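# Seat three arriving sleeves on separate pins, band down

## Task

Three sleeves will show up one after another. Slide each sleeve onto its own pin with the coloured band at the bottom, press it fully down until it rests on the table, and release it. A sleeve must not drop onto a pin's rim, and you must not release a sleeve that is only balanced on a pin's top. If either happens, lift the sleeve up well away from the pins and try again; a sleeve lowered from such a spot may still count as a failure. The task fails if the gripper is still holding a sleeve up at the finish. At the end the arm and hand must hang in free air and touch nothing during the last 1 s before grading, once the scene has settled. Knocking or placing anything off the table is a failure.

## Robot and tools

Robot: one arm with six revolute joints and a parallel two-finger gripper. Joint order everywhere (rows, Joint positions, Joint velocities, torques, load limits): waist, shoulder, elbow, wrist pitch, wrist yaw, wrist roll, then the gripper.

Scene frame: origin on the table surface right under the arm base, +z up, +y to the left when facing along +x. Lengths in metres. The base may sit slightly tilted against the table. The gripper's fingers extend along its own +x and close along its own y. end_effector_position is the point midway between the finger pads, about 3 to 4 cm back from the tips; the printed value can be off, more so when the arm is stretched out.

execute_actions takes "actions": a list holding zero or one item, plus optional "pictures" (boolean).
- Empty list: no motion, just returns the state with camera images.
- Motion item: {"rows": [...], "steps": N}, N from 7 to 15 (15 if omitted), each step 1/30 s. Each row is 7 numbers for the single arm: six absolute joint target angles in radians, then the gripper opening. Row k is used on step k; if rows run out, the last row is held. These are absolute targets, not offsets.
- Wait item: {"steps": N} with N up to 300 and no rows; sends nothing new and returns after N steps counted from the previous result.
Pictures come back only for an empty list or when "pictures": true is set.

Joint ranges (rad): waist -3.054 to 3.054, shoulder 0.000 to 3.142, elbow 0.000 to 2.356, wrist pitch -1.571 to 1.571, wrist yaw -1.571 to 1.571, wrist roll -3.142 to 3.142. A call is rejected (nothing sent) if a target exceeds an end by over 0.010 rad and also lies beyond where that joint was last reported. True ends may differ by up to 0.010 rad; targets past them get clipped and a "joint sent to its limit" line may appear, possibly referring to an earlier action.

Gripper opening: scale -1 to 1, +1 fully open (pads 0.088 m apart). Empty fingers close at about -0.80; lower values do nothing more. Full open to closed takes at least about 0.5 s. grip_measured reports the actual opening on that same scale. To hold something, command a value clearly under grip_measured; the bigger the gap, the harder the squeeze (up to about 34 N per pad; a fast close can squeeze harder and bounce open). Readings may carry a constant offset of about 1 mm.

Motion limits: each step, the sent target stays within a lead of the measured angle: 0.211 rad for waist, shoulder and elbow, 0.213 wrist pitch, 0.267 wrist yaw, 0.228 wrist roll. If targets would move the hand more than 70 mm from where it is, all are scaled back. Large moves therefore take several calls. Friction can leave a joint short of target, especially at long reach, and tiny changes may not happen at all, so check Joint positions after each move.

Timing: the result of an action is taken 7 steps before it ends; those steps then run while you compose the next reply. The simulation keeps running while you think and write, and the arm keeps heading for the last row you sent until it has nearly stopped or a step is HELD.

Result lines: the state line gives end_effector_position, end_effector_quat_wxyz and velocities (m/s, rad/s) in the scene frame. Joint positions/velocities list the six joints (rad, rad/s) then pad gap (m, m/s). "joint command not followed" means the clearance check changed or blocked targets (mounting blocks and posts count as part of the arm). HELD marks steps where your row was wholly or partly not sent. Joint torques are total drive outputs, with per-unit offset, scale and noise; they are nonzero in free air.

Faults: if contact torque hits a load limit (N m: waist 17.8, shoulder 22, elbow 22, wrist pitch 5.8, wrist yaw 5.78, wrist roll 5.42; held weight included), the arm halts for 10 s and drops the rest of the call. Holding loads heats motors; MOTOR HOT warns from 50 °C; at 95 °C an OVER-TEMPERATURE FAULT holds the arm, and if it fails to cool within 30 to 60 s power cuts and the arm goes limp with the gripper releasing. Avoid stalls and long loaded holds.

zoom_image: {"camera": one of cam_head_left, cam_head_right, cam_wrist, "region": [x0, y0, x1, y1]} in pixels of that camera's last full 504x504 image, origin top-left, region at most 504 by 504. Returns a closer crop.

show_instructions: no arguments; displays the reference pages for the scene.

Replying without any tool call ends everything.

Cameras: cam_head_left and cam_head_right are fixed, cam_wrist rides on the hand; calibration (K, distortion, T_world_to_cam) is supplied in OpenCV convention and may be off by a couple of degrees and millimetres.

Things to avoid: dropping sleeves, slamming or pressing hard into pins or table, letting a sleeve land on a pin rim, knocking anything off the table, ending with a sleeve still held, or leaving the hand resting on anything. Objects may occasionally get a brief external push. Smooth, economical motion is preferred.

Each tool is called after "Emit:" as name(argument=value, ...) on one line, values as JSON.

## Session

Emit:
show_instructions()

Emit:
execute_actions(actions=[])

Reference images for this scene: manual page 1, manual page 2, manual page 3, manual page 4.

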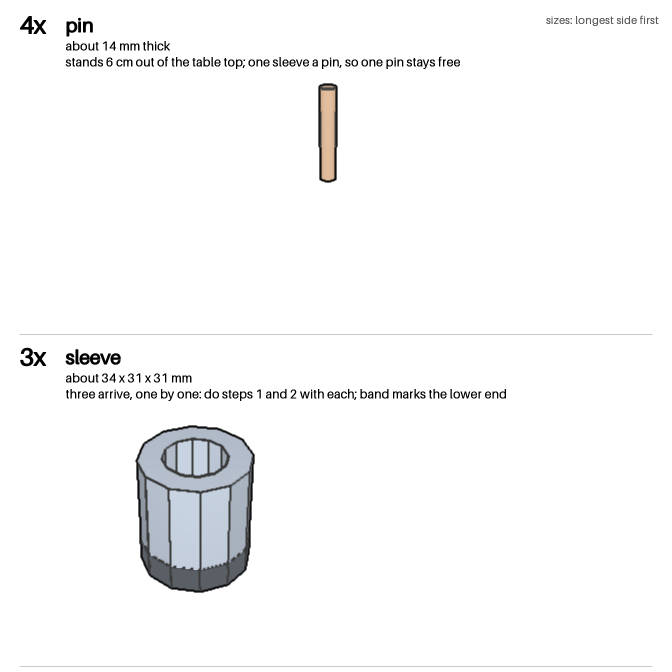

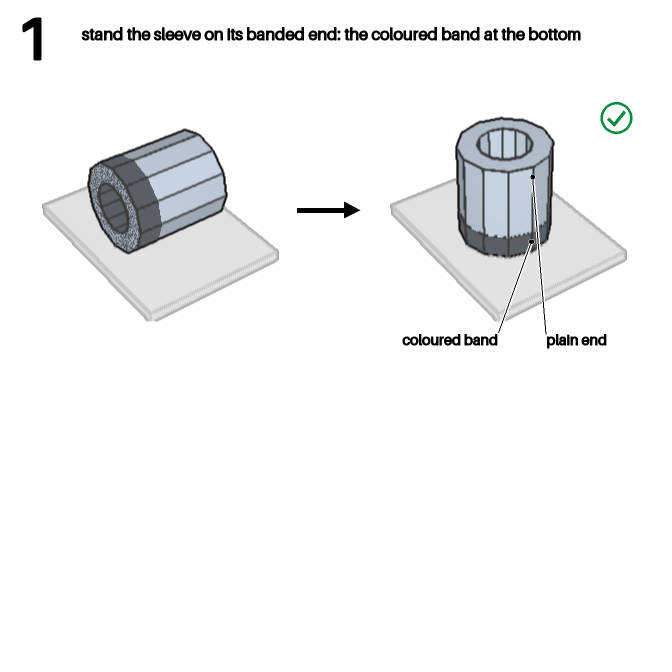

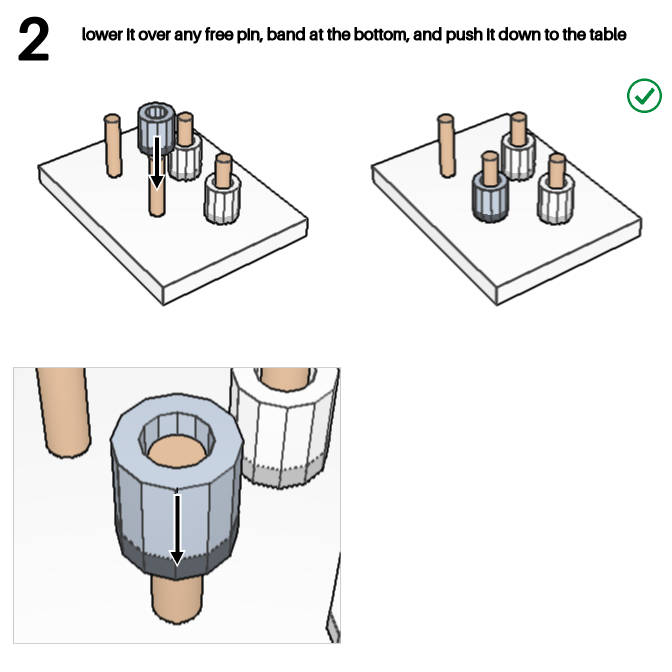

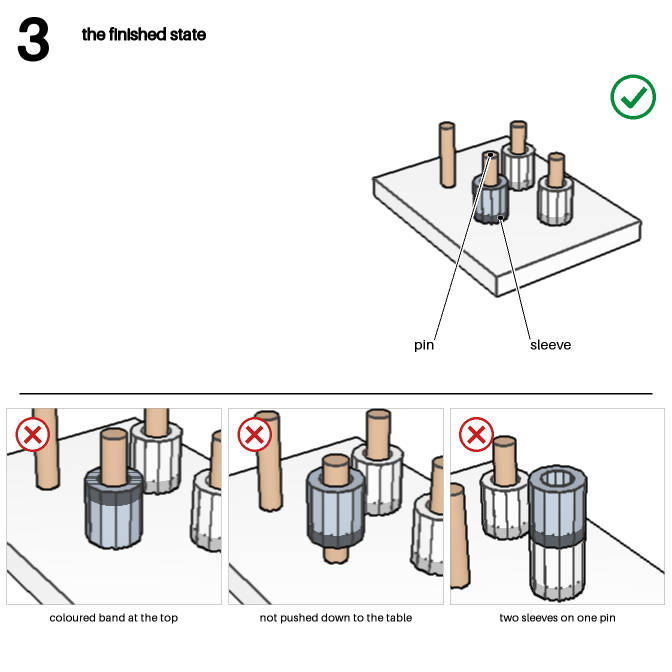

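Scene clock: 0.00 s of 4600.00 s.
end_effector_position=(+0.2340, +0.2098, +0.3984) grip_measured=+0.844 end_effector_quat_wxyz=(+0.735, -0.673, -0.065, +0.057) end_effector_velocity=(+0.001, -0.001, -0.002) end_effector_angular_velocity=(-0.006, +0.005, -0.008)
Joint positions: [ 1.217  2.17   0.945  1.094  1.222 -2.168  0.08 ]
Joint velocities: [-0.002  0.002 -0.002  0.007  0.007 -0.007 -0.   ]
Joint torques (N m, as the arm reports them, + toward a larger angle): no reading
Heat: hottest shoulder 25 °C (+0.0 °C/min).
camera_calibration (this result's frames):
cam_wrist: T_world_to_cam=[[-0.0164548, -0.125859, 0.991912, -0.351478], [-0.14696, -0.980967, -0.126908, 0.323523], [0.989006, -0.14786, -0.00235457, -0.127985], [0, 0, 0, 1]] pos_world=[0.168339, 0.254205, 0.389391]

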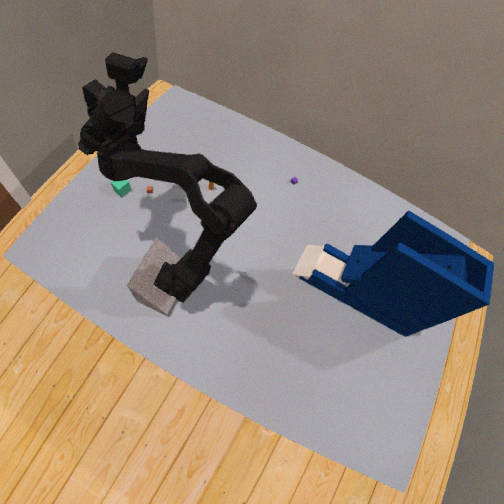

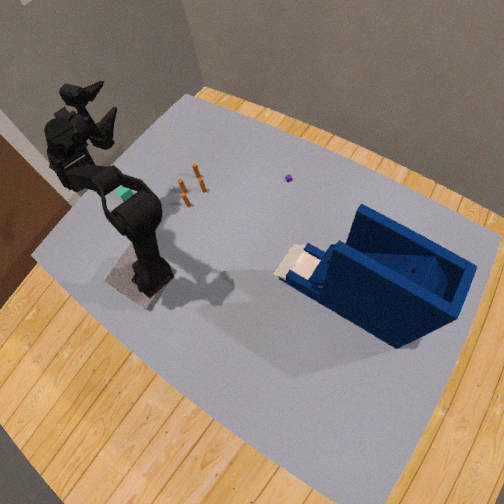

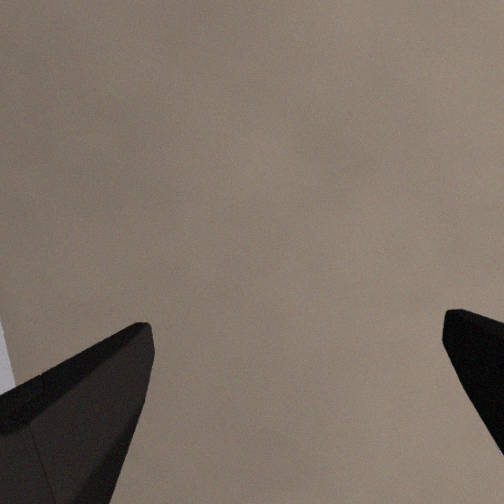

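Emit:
execute_actions(actions=[{"steps":90}], pictures=true)

Scene clock: 3.00 s of 4600.00 s.
end_effector_position=(+0.2339, +0.2099, +0.3985) grip_measured=+0.844 end_effector_quat_wxyz=(+0.735, -0.673, -0.066, +0.057) end_effector_velocity=(+0.000, +0.003, -0.003) end_effector_angular_velocity=(-0.018, +0.001, +0.009)
Joint positions: [ 1.217  2.17   0.945  1.094  1.222 -2.168  0.08 ]
Joint velocities: [-0.002  0.002 -0.002 -0.022 -0.007  0.007 -0.   ]
Joint torques (N m, as the arm reports them, + toward a larger angle): [ 2.56 -4.11  4.8   1.09 -0.57  0.03]
Heat: hottest shoulder 25 °C (+0.0 °C/min).
Kept back: nothing.
Steps of this call (steps 1 to 90: nothing new was sent). Readings (joint positions):
1: [1.217 2.170 0.945 1.094 1.222 -2.168]
2: [1.217 2.170 0.945 1.094 1.222 -2.168]
4: [1.217 2.170 0.945 1.094 1.222 -2.168]
8: [1.217 2.170 0.945 1.094 1.222 -2.168]
90: the state above
camera_calibration (this result's frames):
cam_wrist: T_world_to_cam=[[-0.0166944, -0.125889, 0.991904, -0.351477], [-0.146667, -0.981003, -0.126974, 0.323527], [0.989045, -0.147599, -0.00208649, -0.128002], [0, 0, 0, 1]] pos_world=[0.168182, 0.254241, 0.389444]

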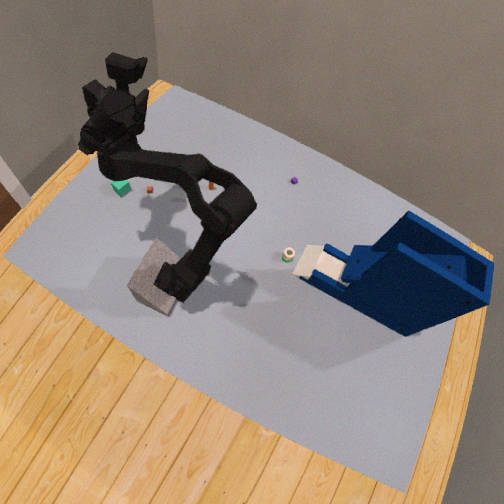

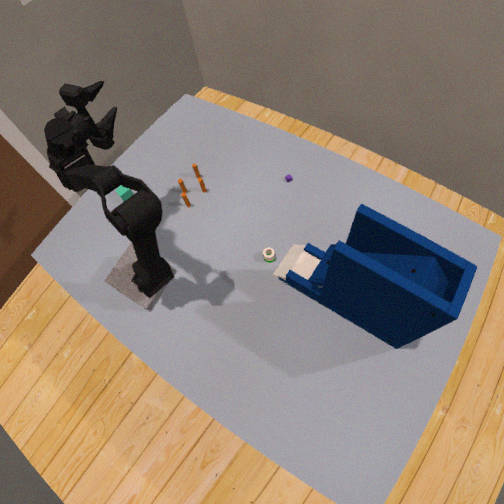

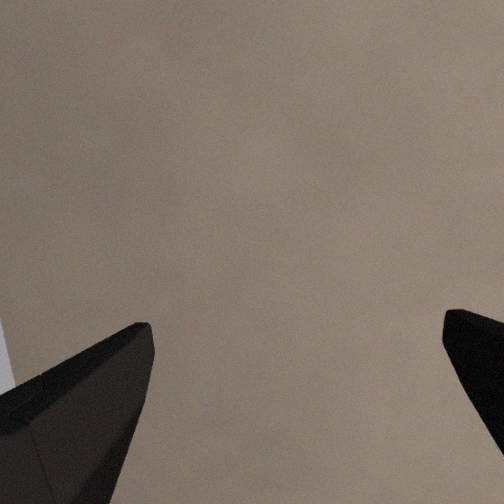

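Emit:
zoom_image(camera="cam_head_right", region=[240, 225, 320, 295])

Emit:
zoom_image(camera="cam_head_left", region=[260, 225, 340, 295])

Emit:
zoom_image(camera="cam_head_right", region=[160, 150, 230, 220])

Region (240, 225, 320, 295) of cam_head_right's 504x504 image, scaled by 6.300, with more detail than that image has; it fills the top 441 rows of this view, and the rest is white.

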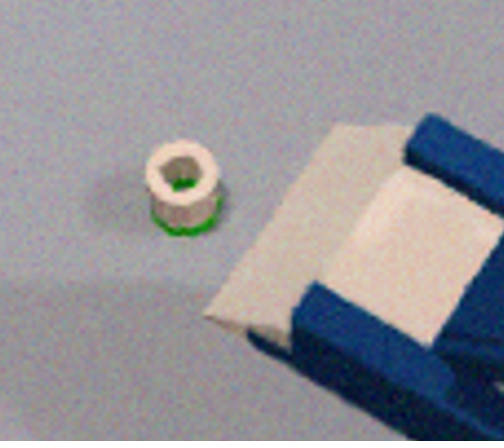

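Region (260, 225, 340, 295) of cam_head_left's 504x504 image, scaled by 6.300, with more detail than that image has; it fills the top 441 rows of this view, and the rest is white.

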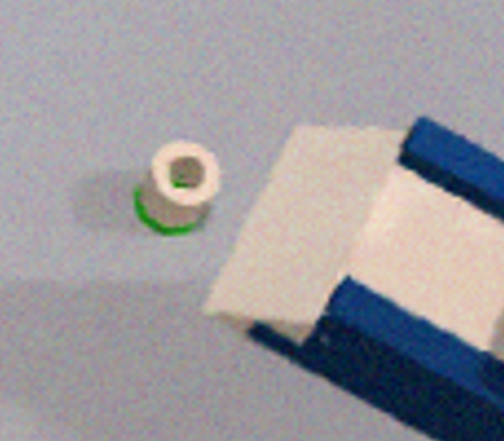

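Region (160, 150, 230, 220) of cam_head_right's 504x504 image, scaled by 7.200, with more detail than that image has.

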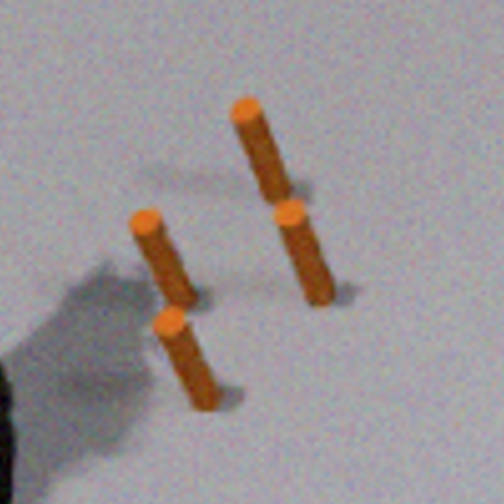

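Emit:
execute_actions(actions=[{"rows":[[1.207,2.163,0.946,1.083,1.216,-2.165,0.8],[1.188,2.149,0.948,1.062,1.204,-2.159,0.75],[1.159,2.128,0.950,1.03,1.186,-2.15,0.7],[1.120,2.10,0.954,0.987,1.161,-2.139,0.65],[1.078,2.069,0.958,0.94,1.135,-2.126,0.6],[1.036,2.038,0.962,0.893,1.108,-2.113,0.55],[0.993,2.008,0.966,0.846,1.082,-2.10,0.5],[0.951,1.977,0.970,0.799,1.055,-2.087,0.5],[0.908,1.946,0.973,0.752,1.028,-2.075,0.5],[0.866,1.915,0.977,0.705,1.002,-2.062,0.5],[0.823,1.885,0.981,0.658,0.975,-2.049,0.5],[0.781,1.854,0.985,0.611,0.949,-2.036,0.5],[0.738,1.823,0.989,0.564,0.922,-2.023,0.5],[0.696,1.792,0.993,0.516,0.895,-2.01,0.5],[0.653,1.762,0.997,0.469,0.869,-1.997,0.5]],"steps":15}])

Emit:
execute_actions(actions=[{"rows":[[0.611,1.731,1.001,0.422,0.842,-1.985,0.5],[0.569,1.70,1.005,0.375,0.815,-1.972,0.5],[0.526,1.669,1.009,0.328,0.789,-1.959,0.5],[0.484,1.639,1.013,0.281,0.762,-1.946,0.5],[0.441,1.608,1.017,0.234,0.736,-1.933,0.5],[0.399,1.577,1.020,0.187,0.709,-1.92,0.5],[0.356,1.546,1.024,0.14,0.682,-1.908,0.5],[0.314,1.516,1.028,0.093,0.656,-1.895,0.5],[0.271,1.485,1.032,0.046,0.629,-1.882,0.5],[0.229,1.454,1.036,-0.001,0.602,-1.869,0.5],[0.186,1.423,1.040,-0.048,0.576,-1.856,0.5],[0.144,1.393,1.044,-0.095,0.549,-1.843,0.5],[0.101,1.362,1.048,-0.142,0.523,-1.83,0.5],[0.059,1.331,1.052,-0.189,0.496,-1.818,0.5],[0.017,1.30,1.056,-0.236,0.469,-1.805,0.5]],"steps":15}])

Emit:
execute_actions(actions=[{"rows":[[-0.026,1.27,1.06,-0.284,0.443,-1.792,0.5],[-0.068,1.24,1.064,-0.331,0.416,-1.779,0.5],[-0.111,1.212,1.067,-0.378,0.39,-1.766,0.5],[-0.153,1.187,1.071,-0.425,0.363,-1.753,0.5],[-0.196,1.165,1.075,-0.472,0.336,-1.741,0.5],[-0.238,1.146,1.079,-0.519,0.31,-1.728,0.5],[-0.281,1.13,1.083,-0.566,0.283,-1.715,0.5],[-0.323,1.118,1.087,-0.613,0.256,-1.702,0.5],[-0.366,1.108,1.091,-0.66,0.23,-1.689,0.5],[-0.408,1.101,1.095,-0.707,0.203,-1.676,0.5],[-0.45,1.097,1.099,-0.754,0.177,-1.663,0.5],[-0.493,1.095,1.103,-0.801,0.15,-1.651,0.5],[-0.535,1.095,1.107,-0.848,0.123,-1.638,0.5],[-0.578,1.095,1.111,-0.895,0.097,-1.625,0.5],[-0.617,1.095,1.114,-0.938,0.072,-1.613,0.5]],"steps":15}])

Emit:
execute_actions(actions=[{"rows":[[-0.65,1.095,1.117,-0.975,0.052,-1.603,0.5],[-0.676,1.095,1.12,-1.004,0.035,-1.595,0.5],[-0.695,1.095,1.122,-1.025,0.023,-1.589,0.5],[-0.707,1.095,1.123,-1.039,0.016,-1.586,0.5],[-0.713,1.095,1.123,-1.045,0.012,-1.584,0.5]],"steps":10}])

Emit:
execute_actions(actions=[{"steps":18}], pictures=true)

Scene clock: 7.60 s of 4600.00 s.
end_effector_position=(+0.2771, +0.1891, +0.3917) grip_measured=+0.613 end_effector_quat_wxyz=(+0.727, -0.681, -0.049, +0.076) end_effector_velocity=(+0.381, -0.258, -0.062) end_effector_angular_velocity=(+0.061, +0.536, -0.238)
Joint positions: [ 1.098  2.088  0.946  0.94   1.134 -2.129  0.069]
Joint velocities: [-1.048 -0.711  0.046 -0.974 -0.535  0.271 -0.047]
Joint torques (N m, as the arm reports them, + toward a larger angle): [ 2.34 -5.08  6.43  1.05 -0.55  0.17]
Heat: hottest elbow 26 °C (+7.9 °C/min).
Steps of this call (steps 1 to 130: nothing new was sent; steps 131 to 138: the first 8 steps of this action). Readings (joint positions):
131: [1.217 2.170 0.945 1.094 1.222 -2.168]
132: [1.216 2.169 0.945 1.090 1.220 -2.168]
134: [1.202 2.158 0.945 1.059 1.201 -2.162]
138: the state above

Scene clock: 8.10 s of 4600.00 s.
end_effector_position=(+0.4149, +0.0198, +0.3494) grip_measured=+0.502 end_effector_quat_wxyz=(+0.778, -0.616, +0.048, +0.117) end_effector_velocity=(+0.141, -0.406, -0.100) end_effector_angular_velocity=(+0.480, +0.295, -0.155)
Joint positions: [ 0.597  1.691  0.993  0.444  0.798 -1.967  0.064]
Joint velocities: [-0.955 -0.882  0.105 -0.974 -0.755  0.359 -0.001]
Joint torques (N m, as the arm reports them, + toward a larger angle): [ 5.   -3.29  5.35  1.12 -0.66  0.14]
Heat: hottest elbow 26 °C (+7.4 °C/min).
Steps of this call (steps 1 to 7: the last 7 steps of your previous action; steps 8 to 15: the first 8 steps of this action). Readings (joint positions):
8: [0.821 1.887 0.969 0.669 0.968 -2.049]
9: [0.789 1.860 0.972 0.636 0.944 -2.038]
11: [0.724 1.805 0.979 0.571 0.896 -2.015]
15: the state above

Scene clock: 8.60 s of 4600.00 s.
end_effector_position=(+0.4075, -0.1914, +0.2880) grip_measured=+0.500 end_effector_quat_wxyz=(+0.856, -0.488, +0.116, +0.122) end_effector_velocity=(-0.177, -0.382, -0.212) end_effector_angular_velocity=(+0.602, +0.531, -0.149)
Joint positions: [ 0.079  1.227  1.06  -0.077  0.38  -1.765  0.064]
Joint velocities: [-1.326 -0.882  0.183 -1.355 -1.018  0.476 -0.   ]
Joint torques (N m, as the arm reports them, + toward a larger angle): [ 3.62 -2.01  4.16  1.03 -0.69  0.1 ]
Heat: hottest elbow 26 °C (+7.0 °C/min).
Steps of this call (steps 1 to 7: the last 7 steps of your previous action; steps 8 to 15: the first 8 steps of this action). Readings (joint positions):
8: [0.338 1.446 1.025 0.185 0.588 -1.866]
9: [0.305 1.415 1.029 0.151 0.561 -1.853]
11: [0.236 1.351 1.039 0.082 0.505 -1.825]
15: the state above

Scene clock: 8.93 s of 4600.00 s.
end_effector_position=(+0.3389, -0.2555, +0.1766) grip_measured=+0.500 end_effector_quat_wxyz=(+0.867, -0.362, +0.259, +0.225) end_effector_velocity=(-0.270, -0.051, -0.387) end_effector_angular_velocity=(+0.797, +1.569, +0.114)
Joint positions: [-0.386  1.11   1.103 -0.539  0.099 -1.628  0.064]
Joint velocities: [-1.37  -0.002  0.042 -1.414 -0.608  0.286 -0.   ]
Joint torques (N m, as the arm reports them, + toward a larger angle): [ 3.07 -4.51  4.72  0.94 -0.75  0.21]
Heat: hottest elbow 26 °C (+6.7 °C/min).
Steps of this call (steps 1 to 7: the last 7 steps of your previous action; steps 8 to 10: the first 3 steps of this action). Readings (joint positions):
8: [-0.294 1.111 1.099 -0.446 0.145 -1.650]
9: [-0.340 1.110 1.101 -0.492 0.120 -1.639]
10: the state above

Scene clock: 9.53 s of 4600.00 s.
end_effector_position=(+0.2317, -0.2415, +0.0999) grip_measured=+0.500 end_effector_quat_wxyz=(+0.805, -0.197, +0.418, +0.373) end_effector_velocity=(-0.013, +0.003, -0.001) end_effector_angular_velocity=(+0.026, +0.039, +0.032)
Joint positions: [-0.706  1.105  1.113 -1.033  0.015 -1.588  0.063]
Joint velocities: [-0.027 -0.002  0.007 -0.066 -0.007 -0.022 -0.   ]
Joint torques (N m, as the arm reports them, + toward a larger angle): [ 2.1  -5.21  4.15  0.35 -0.66  0.2 ]
Heat: hottest shoulder 26 °C (+6.3 °C/min).
Kept back: nothing.
Steps of this call (steps 1 to 7: the last 7 steps of your previous action; steps 8 to 18: the robot went on to your last target). Readings (joint positions):
1: [-0.431 1.110 1.104 -0.586 0.080 -1.619]
2: [-0.477 1.110 1.105 -0.632 0.065 -1.612]
4: [-0.568 1.110 1.108 -0.725 0.046 -1.602]
8: [-0.671 1.107 1.111 -0.910 0.028 -1.593]
18: the state above
camera_calibration (this result's frames):
cam_wrist: T_world_to_cam=[[0.738586, -0.674159, -0.000236224, -0.320453], [-0.646388, -0.708062, -0.284308, 0.0399952], [0.191502, 0.210139, -0.958733, 0.173693], [0, 0, 0, 1]] pos_world=[0.229272, -0.224217, 0.17782]

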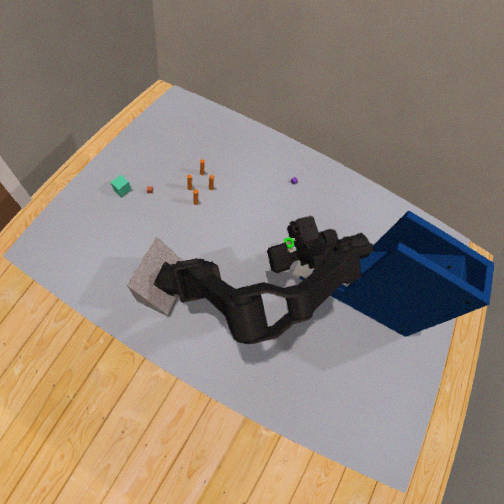

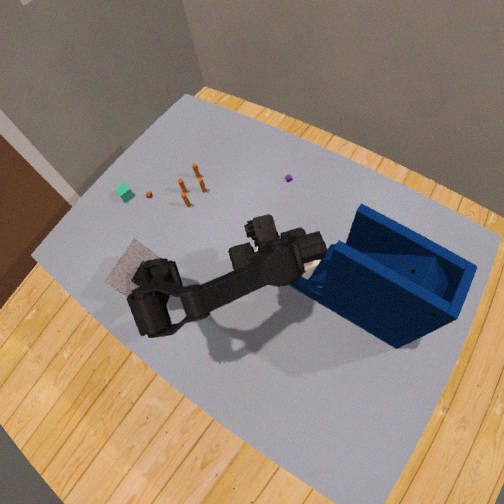

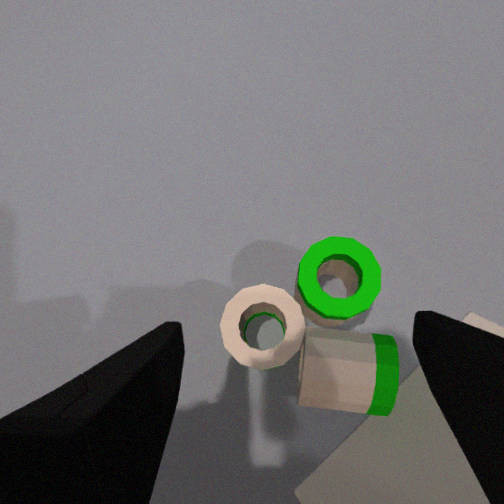

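Emit:
execute_actions(actions=[{"steps":15}], pictures=true)

Emit:
zoom_image(camera="cam_wrist", region=[190, 210, 430, 450])

Scene clock: 10.03 s of 4600.00 s.
end_effector_position=(+0.2300, -0.2407, +0.0997) grip_measured=+0.500 end_effector_quat_wxyz=(+0.803, -0.194, +0.420, +0.376) end_effector_velocity=(-0.002, +0.001, +0.001) end_effector_angular_velocity=(-0.001, -0.011, +0.018)
Joint positions: [-0.709  1.105  1.113 -1.042  0.015 -1.588  0.063]
Joint velocities: [-0.002 -0.007 -0.002 -0.007 -0.007 -0.022 -0.   ]
Joint torques (N m, as the arm reports them, + toward a larger angle): [ 2.05 -5.21  4.11  0.25 -0.69  0.11]
Heat: hottest shoulder 26 °C (+6.0 °C/min).
Kept back: nothing.
Steps of this call (steps 1 to 15: the robot went on to your last target). Readings (joint positions):
1: [-0.707 1.105 1.113 -1.035 0.015 -1.588]
2: [-0.707 1.105 1.113 -1.037 0.015 -1.588]
4: [-0.708 1.105 1.113 -1.039 0.015 -1.588]
8: [-0.708 1.105 1.113 -1.041 0.015 -1.588]
15: the state above
camera_calibration (this result's frames):
cam_wrist: T_world_to_cam=[[0.740405, -0.672106, -0.00858223, -0.317749], [-0.646349, -0.70841, -0.283529, 0.0392089], [0.184482, 0.215473, -0.958925, 0.176539], [0, 0, 0, 1]] pos_world=[0.228038, -0.223825, 0.177677]

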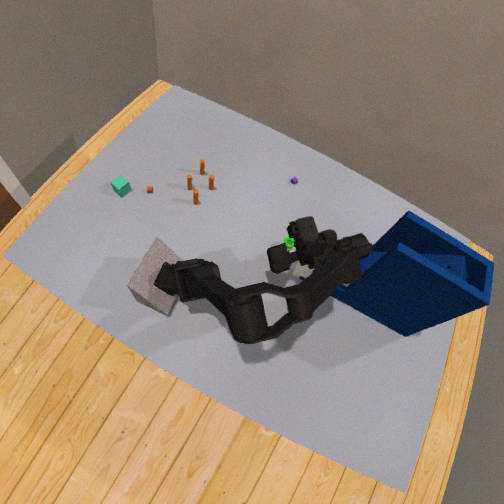

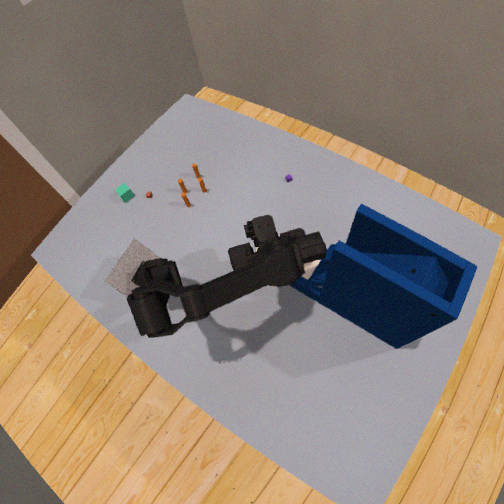

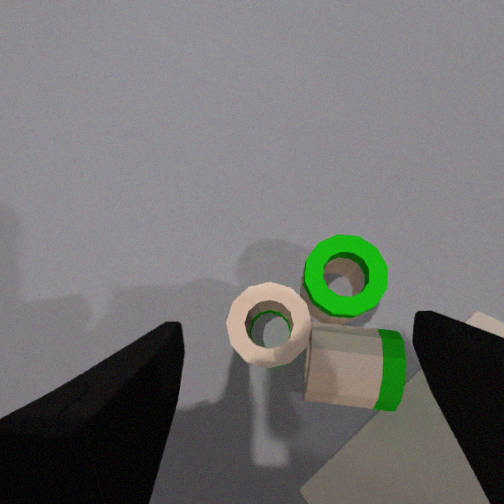

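Region (190, 210, 430, 450) of cam_wrist's 504x504 image, scaled by 2.100, with more detail than that image has.

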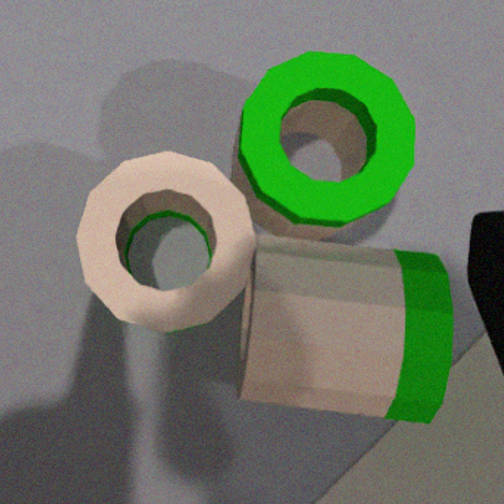

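Emit:
execute_actions(actions=[{"rows":[[-0.70,1.098,1.113,-1.042,0.015,-1.565,0.45],[-0.68,1.093,1.113,-1.042,0.015,-1.525,0.4],[-0.65,1.088,1.113,-1.042,0.02,-1.478,0.35],[-0.615,1.083,1.11,-1.04,0.03,-1.43,0.3],[-0.58,1.078,1.105,-1.035,0.045,-1.382,0.25],[-0.545,1.073,1.098,-1.027,0.065,-1.334,0.2],[-0.51,1.068,1.088,-1.017,0.09,-1.286,0.2],[-0.475,1.063,1.076,-1.005,0.12,-1.238,0.2],[-0.44,1.058,1.063,-0.991,0.15,-1.19,0.2],[-0.405,1.053,1.05,-0.977,0.18,-1.142,0.2],[-0.37,1.048,1.037,-0.963,0.21,-1.094,0.2],[-0.335,1.043,1.024,-0.949,0.24,-1.046,0.2],[-0.30,1.038,1.011,-0.935,0.27,-0.998,0.2],[-0.27,1.034,0.998,-0.921,0.30,-0.95,0.2],[-0.24,1.031,0.985,-0.907,0.33,-0.902,0.2]],"steps":15}])

Emit:
execute_actions(actions=[{"rows":[[-0.215,1.03,0.972,-0.893,0.36,-0.854,0.2],[-0.19,1.03,0.959,-0.879,0.39,-0.806,0.2],[-0.17,1.03,0.946,-0.865,0.42,-0.758,0.2],[-0.155,1.03,0.933,-0.851,0.45,-0.71,0.2],[-0.142,1.03,0.92,-0.837,0.48,-0.662,0.2],[-0.133,1.03,0.907,-0.823,0.51,-0.614,0.2],[-0.128,1.03,0.894,-0.809,0.54,-0.566,0.2],[-0.125,1.03,0.881,-0.795,0.57,-0.518,0.2],[-0.125,1.03,0.868,-0.781,0.60,-0.47,0.2],[-0.125,1.03,0.855,-0.767,0.63,-0.422,0.2],[-0.125,1.03,0.842,-0.753,0.66,-0.374,0.2],[-0.125,1.03,0.829,-0.739,0.69,-0.326,0.2],[-0.125,1.03,0.816,-0.725,0.72,-0.278,0.2],[-0.125,1.03,0.803,-0.711,0.75,-0.23,0.2],[-0.125,1.03,0.79,-0.697,0.78,-0.182,0.2]],"steps":15}])

Emit:
execute_actions(actions=[{"rows":[[-0.127,1.03,0.777,-0.683,0.81,-0.134,0.2],[-0.129,1.03,0.764,-0.67,0.84,-0.086,0.2],[-0.131,1.03,0.751,-0.657,0.87,-0.038,0.2],[-0.133,1.03,0.738,-0.644,0.90,0.01,0.2],[-0.135,1.03,0.725,-0.632,0.928,0.058,0.2],[-0.137,1.03,0.714,-0.621,0.953,0.106,0.2],[-0.137,1.03,0.704,-0.612,0.975,0.154,0.2],[-0.137,1.03,0.696,-0.605,0.993,0.20,0.2],[-0.137,1.03,0.69,-0.60,1.006,0.24,0.2],[-0.137,1.03,0.686,-0.597,1.014,0.27,0.2],[-0.137,1.03,0.685,-0.595,1.017,0.292,0.2]],"steps":14}])

Emit:
execute_actions(actions=[{"steps":20}], pictures=true)

Scene clock: 16.40 s of 4600.00 s.
end_effector_position=(+0.2434, -0.2273, +0.1186) grip_measured=+0.281 end_effector_quat_wxyz=(+0.822, -0.156, +0.424, +0.347) end_effector_velocity=(+0.084, +0.079, +0.114) end_effector_angular_velocity=(+0.015, -0.002, -0.568)
Joint positions: [-0.582  1.088  1.11  -1.029  0.057 -1.384  0.053]
Joint velocities: [ 0.921 -0.168 -0.125  0.242  0.52   1.223 -0.033]
Joint torques (N m, as the arm reports them, + toward a larger angle): [ 2.8  -4.6   1.45  0.62 -0.46  0.09]
Heat: hottest shoulder 27 °C (+7.3 °C/min).
Steps of this call (steps 1 to 15: the robot went on to your last target; steps 16 to 183: nothing new was sent; steps 184 to 191: the first 8 steps of this action). Readings (joint positions):
184: [-0.709 1.104 1.114 -1.042 0.014 -1.584]
185: [-0.707 1.104 1.114 -1.042 0.014 -1.574]
187: [-0.685 1.102 1.114 -1.042 0.017 -1.529]
191: the state above

Scene clock: 16.90 s of 4600.00 s.
end_effector_position=(+0.2657, -0.1839, +0.1382) grip_measured=+0.202 end_effector_quat_wxyz=(+0.854, -0.055, +0.490, +0.167) end_effector_velocity=(+0.000, +0.012, -0.054) end_effector_angular_velocity=(-0.080, +0.408, -1.284)
Joint positions: [-0.166  1.039  0.939 -0.845  0.461 -0.689  0.049]
Joint velocities: [ 0.349 -0.007 -0.388  0.403  0.886  1.399 -0.001]
Joint torques (N m, as the arm reports them, + toward a larger angle): [ 2.72 -2.45  1.87  1.05 -0.22  0.16]
Heat: hottest shoulder 27 °C (+7.1 °C/min).
Steps of this call (steps 1 to 7: the last 7 steps of your previous action; steps 8 to 15: the first 8 steps of this action). Readings (joint positions):
8: [-0.322 1.050 1.027 -0.942 0.256 -1.022]
9: [-0.292 1.047 1.015 -0.928 0.285 -0.974]
11: [-0.238 1.042 0.990 -0.900 0.344 -0.879]
15: the state above

Scene clock: 17.37 s of 4600.00 s.
end_effector_position=(+0.2483, -0.2033, +0.1010) grip_measured=+0.200 end_effector_quat_wxyz=(+0.814, +0.116, +0.545, -0.165) end_effector_velocity=(-0.063, -0.039, -0.069) end_effector_angular_velocity=(-0.158, +0.119, -1.601)
Joint positions: [-0.132  1.037  0.757 -0.655  0.879 -0.016  0.049]
Joint velocities: [-0.002 -0.002 -0.374  0.344  0.784  1.429 -0.   ]
Joint torques (N m, as the arm reports them, + toward a larger angle): [ 2.33 -2.2   2.18  1.11  0.05  0.13]
Heat: hottest shoulder 27 °C (+6.9 °C/min).
Steps of this call (steps 1 to 7: the last 7 steps of your previous action; steps 8 to 14: the first 7 steps of this action). Readings (joint positions):
8: [-0.132 1.037 0.835 -0.734 0.702 -0.305]
9: [-0.132 1.037 0.822 -0.720 0.732 -0.257]
11: [-0.132 1.037 0.796 -0.693 0.793 -0.160]
14: the state above

Scene clock: 18.03 s of 4600.00 s.
end_effector_position=(+0.2370, -0.2108, +0.0912) grip_measured=+0.200 end_effector_quat_wxyz=(+0.779, +0.199, +0.514, -0.300) end_effector_velocity=(-0.002, -0.002, -0.001) end_effector_angular_velocity=(-0.017, +0.007, -0.018)
Joint positions: [-0.133  1.036  0.697 -0.598  1.013  0.287  0.049]
Joint velocities: [-0.002 -0.002 -0.007  0.007  0.022  0.007 -0.   ]
Joint torques (N m, as the arm reports them, + toward a larger angle): [ 2.27 -2.12  1.96  1.07  0.17  0.13]
Heat: hottest shoulder 27 °C (+6.7 °C/min).
Kept back: nothing.
Steps of this call (steps 1 to 7: the last 7 steps of your previous action; steps 8 to 20: the robot went on to your last target). Readings (joint positions):
1: [-0.132 1.037 0.746 -0.645 0.904 0.032]
2: [-0.132 1.037 0.735 -0.635 0.927 0.078]
4: [-0.132 1.037 0.719 -0.621 0.962 0.159]
8: [-0.133 1.037 0.703 -0.605 0.997 0.244]
20: the state above
camera_calibration (this result's frames):
cam_wrist: T_world_to_cam=[[-0.700129, -0.714012, 0.00240587, 0.0286123], [-0.711799, 0.697686, -0.0810944, 0.355902], [0.0562238, -0.058489, -0.996704, 0.136713], [0, 0, 0, 1]] pos_world=[0.265677, -0.219882, 0.165055]

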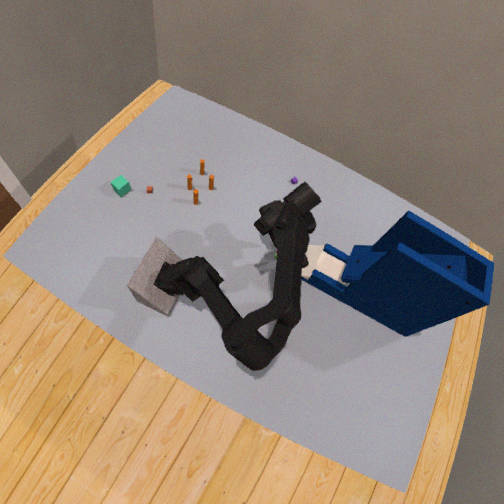

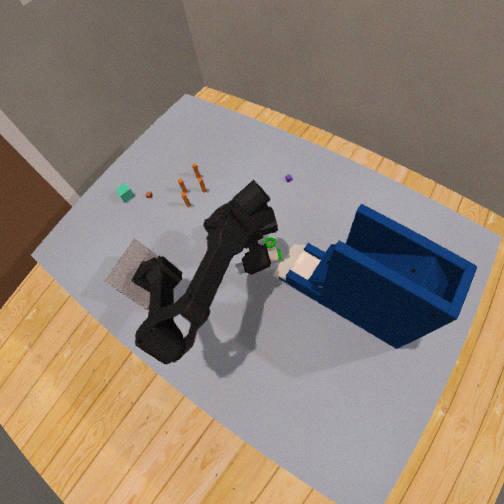

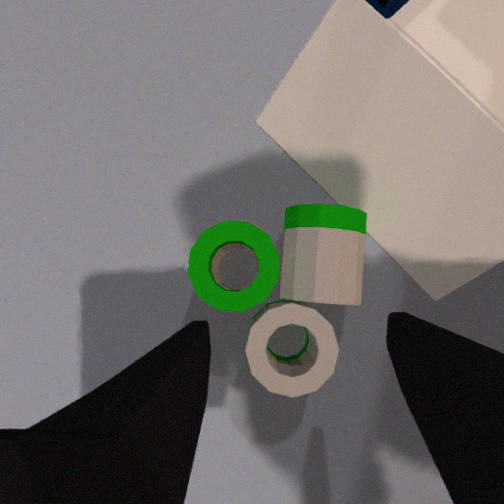

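Emit:
execute_actions(actions=[{"rows":[[-0.147,1.022,0.673,-0.575,1.005,0.272,0.2],[-0.162,1.016,0.659,-0.547,0.996,0.251,0.2],[-0.18,1.014,0.642,-0.512,0.985,0.226,0.2],[-0.198,1.014,0.624,-0.476,0.973,0.20,0.2],[-0.217,1.014,0.606,-0.44,0.961,0.174,0.2],[-0.235,1.016,0.589,-0.404,0.949,0.148,0.2],[-0.252,1.03,0.575,-0.371,0.937,0.128,0.2],[-0.268,1.036,0.562,-0.34,0.926,0.109,0.2],[-0.283,1.04,0.55,-0.311,0.915,0.091,0.2],[-0.297,1.043,0.539,-0.284,0.905,0.075,0.2],[-0.309,1.046,0.53,-0.261,0.897,0.061,0.2],[-0.318,1.048,0.523,-0.243,0.89,0.05,0.2],[-0.324,1.05,0.518,-0.232,0.886,0.043,0.2],[-0.327,1.051,0.516,-0.226,0.8836,0.04,0.2]],"steps":15}])

Emit:
execute_actions(actions=[{"steps":18}], pictures=true)

Scene clock: 19.73 s of 4600.00 s.
end_effector_position=(+0.2355, -0.2109, +0.0723) grip_measured=+0.200 end_effector_quat_wxyz=(+0.778, +0.201, +0.513, -0.301) end_effector_velocity=(-0.014, +0.015, -0.125) end_effector_angular_velocity=(+0.017, +0.062, +0.064)
Joint positions: [-0.211  1.022  0.622 -0.444  0.965  0.181  0.049]
Joint velocities: [-0.462  0.007 -0.437  0.842 -0.315 -0.593 -0.   ]
Joint torques (N m, as the arm reports them, + toward a larger angle): [ 2.25 -1.31  1.85  1.11 -0.06 -0.17]
Heat: hottest elbow 27 °C (+6.1 °C/min).
Steps of this call (steps 1 to 15: the robot went on to your last target; steps 16 to 43: nothing new was sent; steps 44 to 51: the first 8 steps of this action). Readings (joint positions):
44: [-0.134 1.035 0.695 -0.594 1.014 0.289]
45: [-0.137 1.033 0.691 -0.584 1.013 0.284]
47: [-0.154 1.026 0.675 -0.549 1.002 0.258]
51: the state above

Scene clock: 20.33 s of 4600.00 s.
end_effector_position=(+0.2343, -0.2097, +0.0435) grip_measured=+0.200 end_effector_quat_wxyz=(+0.778, +0.197, +0.516, -0.299) end_effector_velocity=(-0.003, +0.001, -0.004) end_effector_angular_velocity=(-0.006, +0.016, +0.030)
Joint positions: [-0.322  1.042  0.529 -0.231  0.888  0.045  0.049]
Joint velocities: [-0.012 -0.002 -0.012  0.007 -0.007 -0.037 -0.   ]
Joint torques (N m, as the arm reports them, + toward a larger angle): [ 1.94 -1.31  1.61  1.05 -0.18 -0.23]
Heat: hottest elbow 27 °C (+5.9 °C/min).
Kept back: nothing.
Steps of this call (steps 1 to 7: the last 7 steps of your previous action; steps 8 to 18: the robot went on to your last target). Readings (joint positions):
1: [-0.226 1.023 0.608 -0.416 0.954 0.162]
2: [-0.241 1.024 0.595 -0.387 0.944 0.143]
4: [-0.270 1.030 0.571 -0.333 0.925 0.109]
8: [-0.306 1.039 0.541 -0.266 0.900 0.066]
18: the state above
camera_calibration (this result's frames):
cam_wrist: T_world_to_cam=[[-0.698039, -0.716043, 0.00487695, 0.0266776], [-0.714105, 0.695615, -0.0785696, 0.349352], [0.0528667, -0.0583273, -0.996897, 0.0902107], [0, 0, 0, 1]] pos_world=[0.263327, -0.21865, 0.117249]

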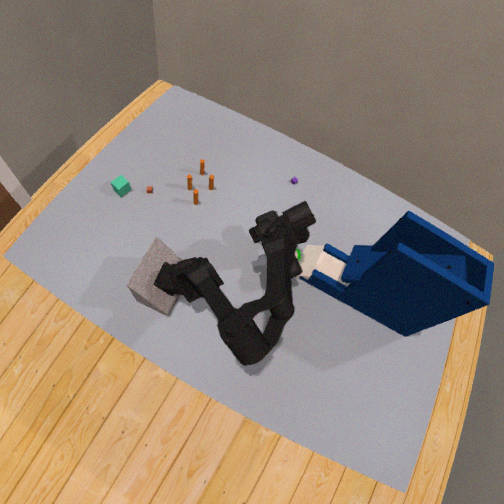

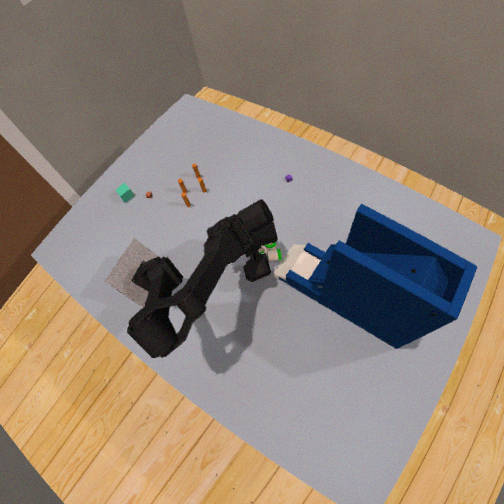

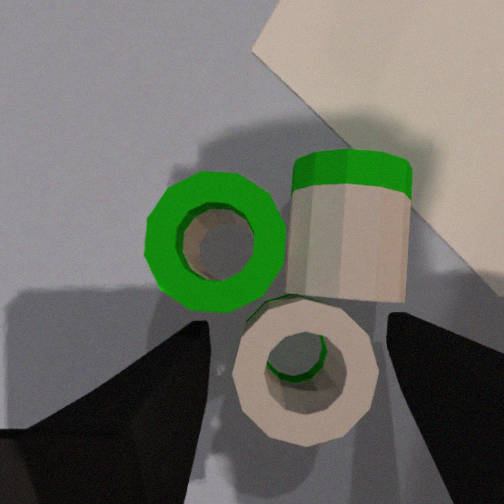

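Emit:
execute_actions(actions=[{"rows":[[-0.327,1.051,0.516,-0.226,0.8836,0.04,0.1],[-0.327,1.051,0.516,-0.226,0.8836,0.04,0.02],[-0.327,1.051,0.516,-0.226,0.8836,0.04,-0.05],[-0.327,1.051,0.516,-0.226,0.8836,0.04,-0.1],[-0.327,1.051,0.516,-0.226,0.8836,0.04,-0.15],[-0.327,1.051,0.516,-0.226,0.8836,0.04,-0.2],[-0.327,1.051,0.516,-0.226,0.8836,0.04,-0.25],[-0.327,1.051,0.516,-0.226,0.8836,0.04,-0.3],[-0.327,1.051,0.516,-0.226,0.8836,0.04,-0.36],[-0.327,1.051,0.516,-0.226,0.8836,0.04,-0.42],[-0.327,1.051,0.516,-0.226,0.8836,0.04,-0.5]],"steps":13}])

Emit:
execute_actions(actions=[{"steps":12}], pictures=true)

Scene clock: 20.97 s of 4600.00 s.
end_effector_position=(+0.2343, -0.2096, +0.0431) grip_measured=-0.030 end_effector_quat_wxyz=(+0.778, +0.197, +0.516, -0.299) end_effector_velocity=(-0.000, +0.001, +0.001) end_effector_angular_velocity=(+0.008, -0.006, -0.000)
Joint positions: [-0.323  1.042  0.527 -0.229  0.887  0.044  0.038]
Joint velocities: [ 0.002 -0.007 -0.002 -0.007 -0.007  0.007 -0.071]
Joint torques (N m, as the arm reports them, + toward a larger angle): [ 2.17 -1.23  1.58  1.1  -0.14 -0.17]
Heat: hottest elbow 27 °C (+5.7 °C/min).
Steps of this call (steps 1 to 13: the robot went on to your last target; steps 14 to 19: the first 6 steps of this action). Readings (joint positions):
14: [-0.323 1.042 0.527 -0.229 0.887 0.044]
15: [-0.323 1.042 0.527 -0.229 0.887 0.044]
17: [-0.323 1.042 0.527 -0.229 0.887 0.044]
19: the state above

Scene clock: 21.37 s of 4600.00 s.
end_effector_position=(+0.2343, -0.2096, +0.0431) grip_measured=-0.167 end_effector_quat_wxyz=(+0.778, +0.197, +0.516, -0.299) end_effector_velocity=(+0.000, +0.002, -0.000) end_effector_angular_velocity=(+0.010, -0.004, +0.029)
Joint positions: [-0.323  1.042  0.527 -0.229  0.886  0.043  0.031]
Joint velocities: [-0.002 -0.007 -0.002 -0.007 -0.022 -0.022 -0.   ]
Joint torques (N m, as the arm reports them, + toward a larger angle): [ 2.19 -1.25  1.61  1.09 -0.13 -0.16]
Heat: hottest elbow 27 °C (+5.6 °C/min).
Kept back: nothing.
Steps of this call (steps 1 to 7: the last 7 steps of your previous action; steps 8 to 12: the robot went on to your last target). Readings (joint positions):
1: [-0.323 1.042 0.527 -0.229 0.887 0.044]
2: [-0.323 1.042 0.527 -0.229 0.887 0.044]
4: [-0.323 1.042 0.527 -0.229 0.886 0.043]
8: [-0.323 1.042 0.527 -0.229 0.886 0.043]
12: the state above
camera_calibration (this result's frames):
cam_wrist: T_world_to_cam=[[-0.697411, -0.716655, 0.00493088, 0.0264617], [-0.714725, 0.694993, -0.0784389, 0.349245], [0.0527867, -0.0582283, -0.996907, 0.0899094], [0, 0, 0, 1]] pos_world=[0.263323, -0.218523, 0.116895]

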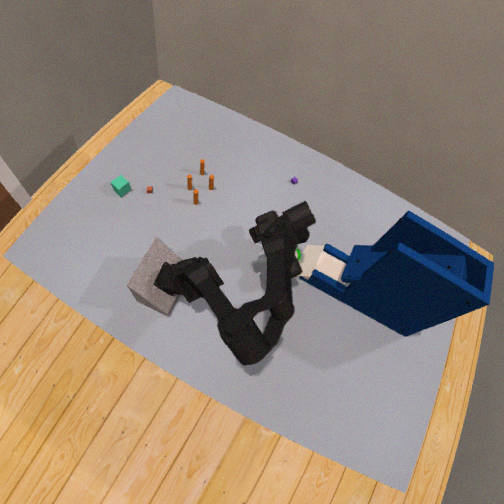

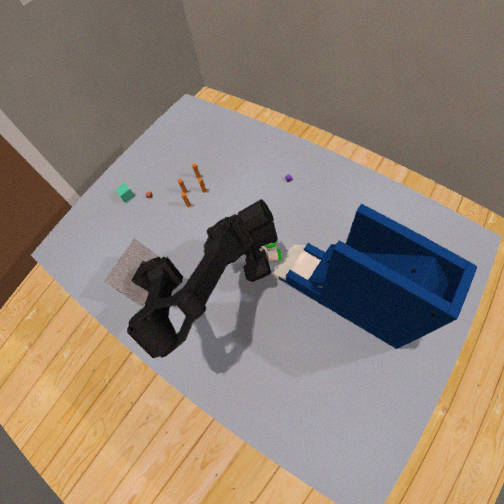

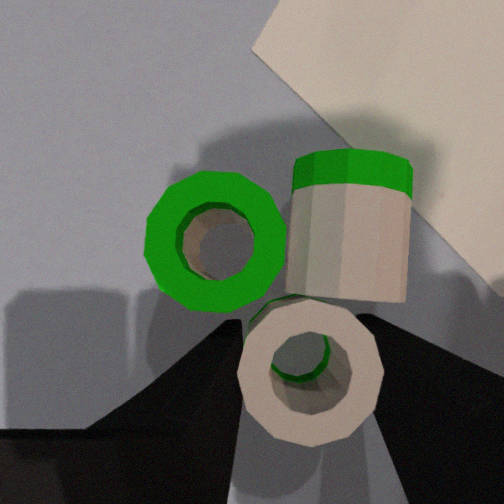

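Emit:
execute_actions(actions=[{"rows":[[-0.312,1.03,0.542,-0.245,0.895,0.055,-0.5],[-0.295,1.025,0.556,-0.28,0.908,0.076,-0.5],[-0.272,1.02,0.574,-0.325,0.924,0.103,-0.5],[-0.248,1.016,0.592,-0.37,0.94,0.13,-0.5],[-0.224,1.014,0.612,-0.415,0.956,0.155,-0.5],[-0.198,1.016,0.634,-0.46,0.97,0.175,-0.5],[-0.17,1.03,0.658,-0.505,0.98,0.185,-0.5],[-0.14,1.055,0.682,-0.545,0.98,0.18,-0.5],[-0.108,1.09,0.705,-0.575,0.97,0.165,-0.5],[-0.075,1.128,0.725,-0.595,0.955,0.148,-0.5],[-0.042,1.168,0.743,-0.607,0.938,0.13,-0.5],[-0.009,1.208,0.76,-0.614,0.921,0.112,-0.5],[0.024,1.248,0.777,-0.619,0.904,0.094,-0.5],[0.057,1.288,0.794,-0.623,0.887,0.076,-0.5],[0.09,1.328,0.811,-0.626,0.87,0.058,-0.5]],"steps":15}])

Emit:
execute_actions(actions=[{"rows":[[0.123,1.368,0.828,-0.629,0.853,0.04,-0.5],[0.156,1.408,0.845,-0.632,0.836,0.022,-0.5],[0.189,1.448,0.862,-0.635,0.819,0.004,-0.5],[0.222,1.488,0.879,-0.638,0.802,-0.014,-0.5],[0.255,1.528,0.896,-0.641,0.785,-0.032,-0.5],[0.288,1.568,0.913,-0.644,0.768,-0.05,-0.5],[0.32,1.608,0.93,-0.647,0.751,-0.068,-0.5],[0.35,1.648,0.947,-0.65,0.734,-0.086,-0.5],[0.38,1.688,0.964,-0.652,0.717,-0.104,-0.5],[0.408,1.728,0.98,-0.654,0.70,-0.122,-0.5],[0.434,1.768,0.996,-0.656,0.683,-0.14,-0.5],[0.458,1.808,1.011,-0.658,0.666,-0.158,-0.5],[0.48,1.848,1.025,-0.659,0.65,-0.176,-0.5],[0.50,1.888,1.038,-0.659,0.634,-0.194,-0.5],[0.516,1.926,1.049,-0.659,0.619,-0.212,-0.5]],"steps":15}])

Emit:
execute_actions(actions=[{"rows":[[0.529,1.96,1.058,-0.659,0.606,-0.229,-0.5],[0.537,1.99,1.064,-0.659,0.595,-0.244,-0.5],[0.541,2.015,1.068,-0.659,0.587,-0.256,-0.5],[0.541,2.033,1.068,-0.659,0.582,-0.264,-0.5],[0.541,2.043,1.066,-0.657,0.58,-0.268,-0.5],[0.535,2.047,1.055,-0.65,0.58,-0.27,-0.5],[0.529,2.048,1.043,-0.64,0.58,-0.273,-0.5],[0.524,2.049,1.034,-0.627,0.58,-0.279,-0.5],[0.519,2.05,1.026,-0.614,0.58,-0.285,-0.5],[0.514,2.052,1.018,-0.601,0.58,-0.291,-0.5],[0.509,2.053,1.01,-0.589,0.58,-0.297,-0.5],[0.504,2.054,1.002,-0.577,0.58,-0.303,-0.5],[0.50,2.055,0.996,-0.567,0.58,-0.307,-0.5],[0.497,2.056,0.992,-0.561,0.58,-0.31,-0.5],[0.496,2.057,0.99,-0.559,0.58,-0.311,-0.5]],"steps":15}])

Emit:
execute_actions(actions=[{"steps":22}], pictures=true)

Emit:
zoom_image(camera="cam_wrist", region=[250, 310, 370, 430])

Scene clock: 24.27 s of 4600.00 s.
end_effector_position=(+0.2353, -0.2068, +0.0654) grip_measured=-0.167 end_effector_quat_wxyz=(+0.780, +0.189, +0.522, -0.289) end_effector_velocity=(+0.058, +0.011, +0.182) end_effector_angular_velocity=(-0.014, -0.103, +0.480)
Joint positions: [-0.226  1.033  0.602 -0.413  0.948  0.138  0.031]
Joint velocities: [ 0.696  0.017  0.623 -1.121  0.242  0.3   -0.   ]
Joint torques (N m, as the arm reports them, + toward a larger angle): [ 2.99 -0.96  4.02  0.79  0.12  0.09]
Heat: hottest shoulder 26 °C (+2.5 °C/min).
Steps of this call (steps 1 to 15: the robot went on to your last target; steps 16 to 79: nothing new was sent; steps 80 to 87: the first 8 steps of this action). Readings (joint positions):
80: [-0.323 1.042 0.527 -0.228 0.886 0.043]
81: [-0.320 1.042 0.529 -0.235 0.888 0.047]
83: [-0.302 1.039 0.540 -0.281 0.904 0.072]
87: the state above

Scene clock: 24.77 s of 4600.00 s.
end_effector_position=(+0.3157, -0.0588, +0.1286) grip_measured=-0.167 end_effector_quat_wxyz=(+0.843, -0.008, +0.535, +0.063) end_effector_velocity=(+0.082, +0.448, +0.124) end_effector_angular_velocity=(+0.026, -0.212, +1.904)
Joint positions: [ 0.234  1.501  0.88  -0.631  0.795 -0.021  0.031]
Joint velocities: [ 0.969  1.184  0.515 -0.139 -0.52  -0.505  0.   ]
Joint torques (N m, as the arm reports them, + toward a larger angle): [ 5.2  -1.27  4.16  0.77 -0.24 -0.22]
Heat: hottest shoulder 26 °C (+2.4 °C/min).
Steps of this call (steps 1 to 7: the last 7 steps of your previous action; steps 8 to 15: the first 8 steps of this action). Readings (joint positions):
8: [0.006 1.230 0.760 -0.591 0.905 0.094]
9: [0.039 1.268 0.777 -0.599 0.891 0.079]
11: [0.103 1.345 0.810 -0.613 0.860 0.048]
15: the state above

Scene clock: 25.27 s of 4600.00 s.
end_effector_position=(+0.2946, +0.1148, +0.1308) grip_measured=-0.167 end_effector_quat_wxyz=(+0.762, -0.226, +0.502, +0.341) end_effector_velocity=(-0.038, +0.075, -0.089) end_effector_angular_velocity=(-0.180, +0.133, +0.403)
Joint positions: [ 0.53   2.006  1.042 -0.652  0.594 -0.25   0.031]
Joint velocities: [-0.002  0.379 -0.002  0.081 -0.081 -0.212  0.   ]
Joint torques (N m, as the arm reports them, + toward a larger angle): [ 4.83 -3.83  3.57  1.33 -0.19 -0.14]
Heat: hottest elbow 27 °C (+4.7 °C/min).
Steps of this call (steps 1 to 7: the last 7 steps of your previous action; steps 8 to 15: the first 8 steps of this action). Readings (joint positions):
8: [0.458 1.816 1.007 -0.650 0.662 -0.163]
9: [0.478 1.853 1.018 -0.651 0.647 -0.181]
11: [0.509 1.921 1.036 -0.652 0.621 -0.212]
15: the state above

Scene clock: 26.00 s of 4600.00 s.
end_effector_position=(+0.2943, +0.1231, +0.1105) grip_measured=-0.167 end_effector_quat_wxyz=(+0.756, -0.233, +0.500, +0.352) end_effector_velocity=(-0.003, -0.002, -0.003) end_effector_angular_velocity=(-0.004, +0.013, +0.012)
Joint positions: [ 0.501  2.046  1.003 -0.562  0.583 -0.307  0.031]
Joint velocities: [-0.007 -0.002 -0.007 -0.007 -0.007 -0.007 -0.   ]
Joint torques (N m, as the arm reports them, + toward a larger angle): [ 5.29 -2.96  2.36  1.18 -0.28 -0.15]
Heat: hottest elbow 27 °C (+4.6 °C/min).
Kept back: nothing.
Steps of this call (steps 1 to 7: the last 7 steps of your previous action; steps 8 to 22: the robot went on to your last target). Readings (joint positions):
1: [0.530 2.016 1.042 -0.645 0.591 -0.257]
2: [0.528 2.024 1.040 -0.635 0.589 -0.264]
4: [0.522 2.030 1.036 -0.613 0.587 -0.277]
8: [0.507 2.037 1.016 -0.581 0.585 -0.296]
22: the state above
camera_calibration (this result's frames):
cam_wrist: T_world_to_cam=[[0.739443, -0.673213, 0.00290491, -0.121619], [-0.670909, -0.737256, -0.0795847, 0.329717], [0.0557191, 0.0568994, -0.996824, 0.158295], [0, 0, 0, 1]] pos_world=[0.302321, 0.152203, 0.184385]

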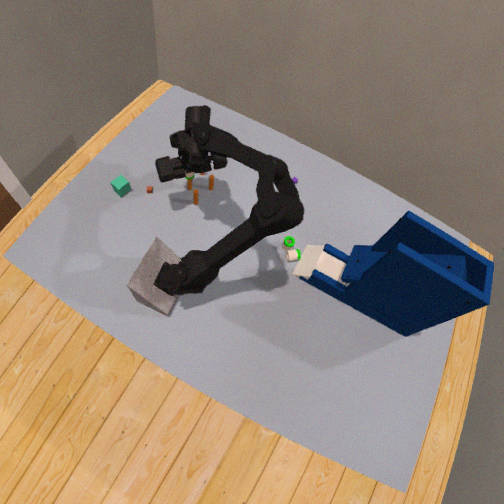

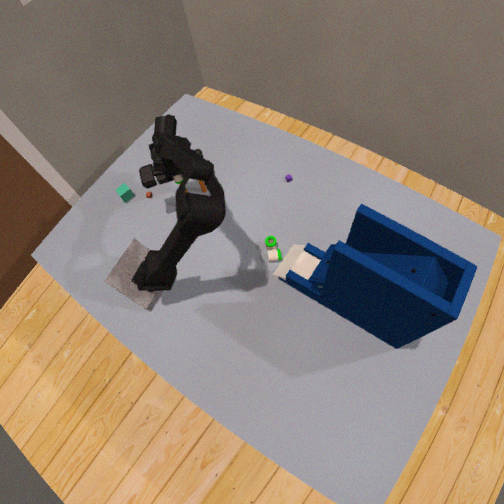

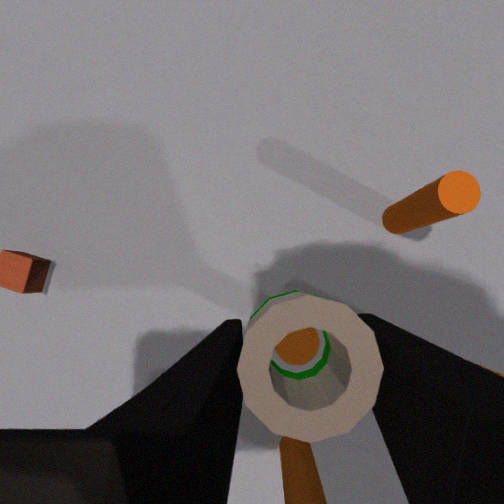

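Region (250, 310, 370, 430) of cam_wrist's 504x504 image, scaled by 4.200, with more detail than that image has.

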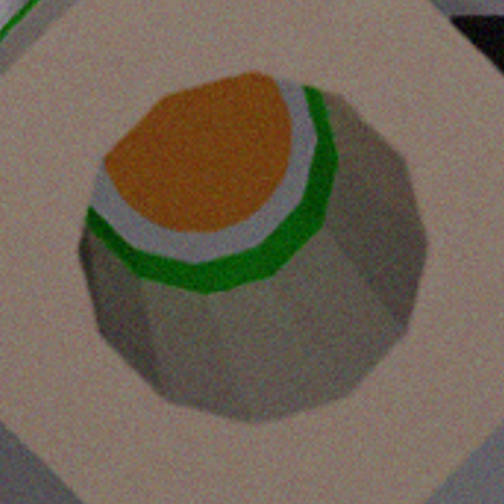

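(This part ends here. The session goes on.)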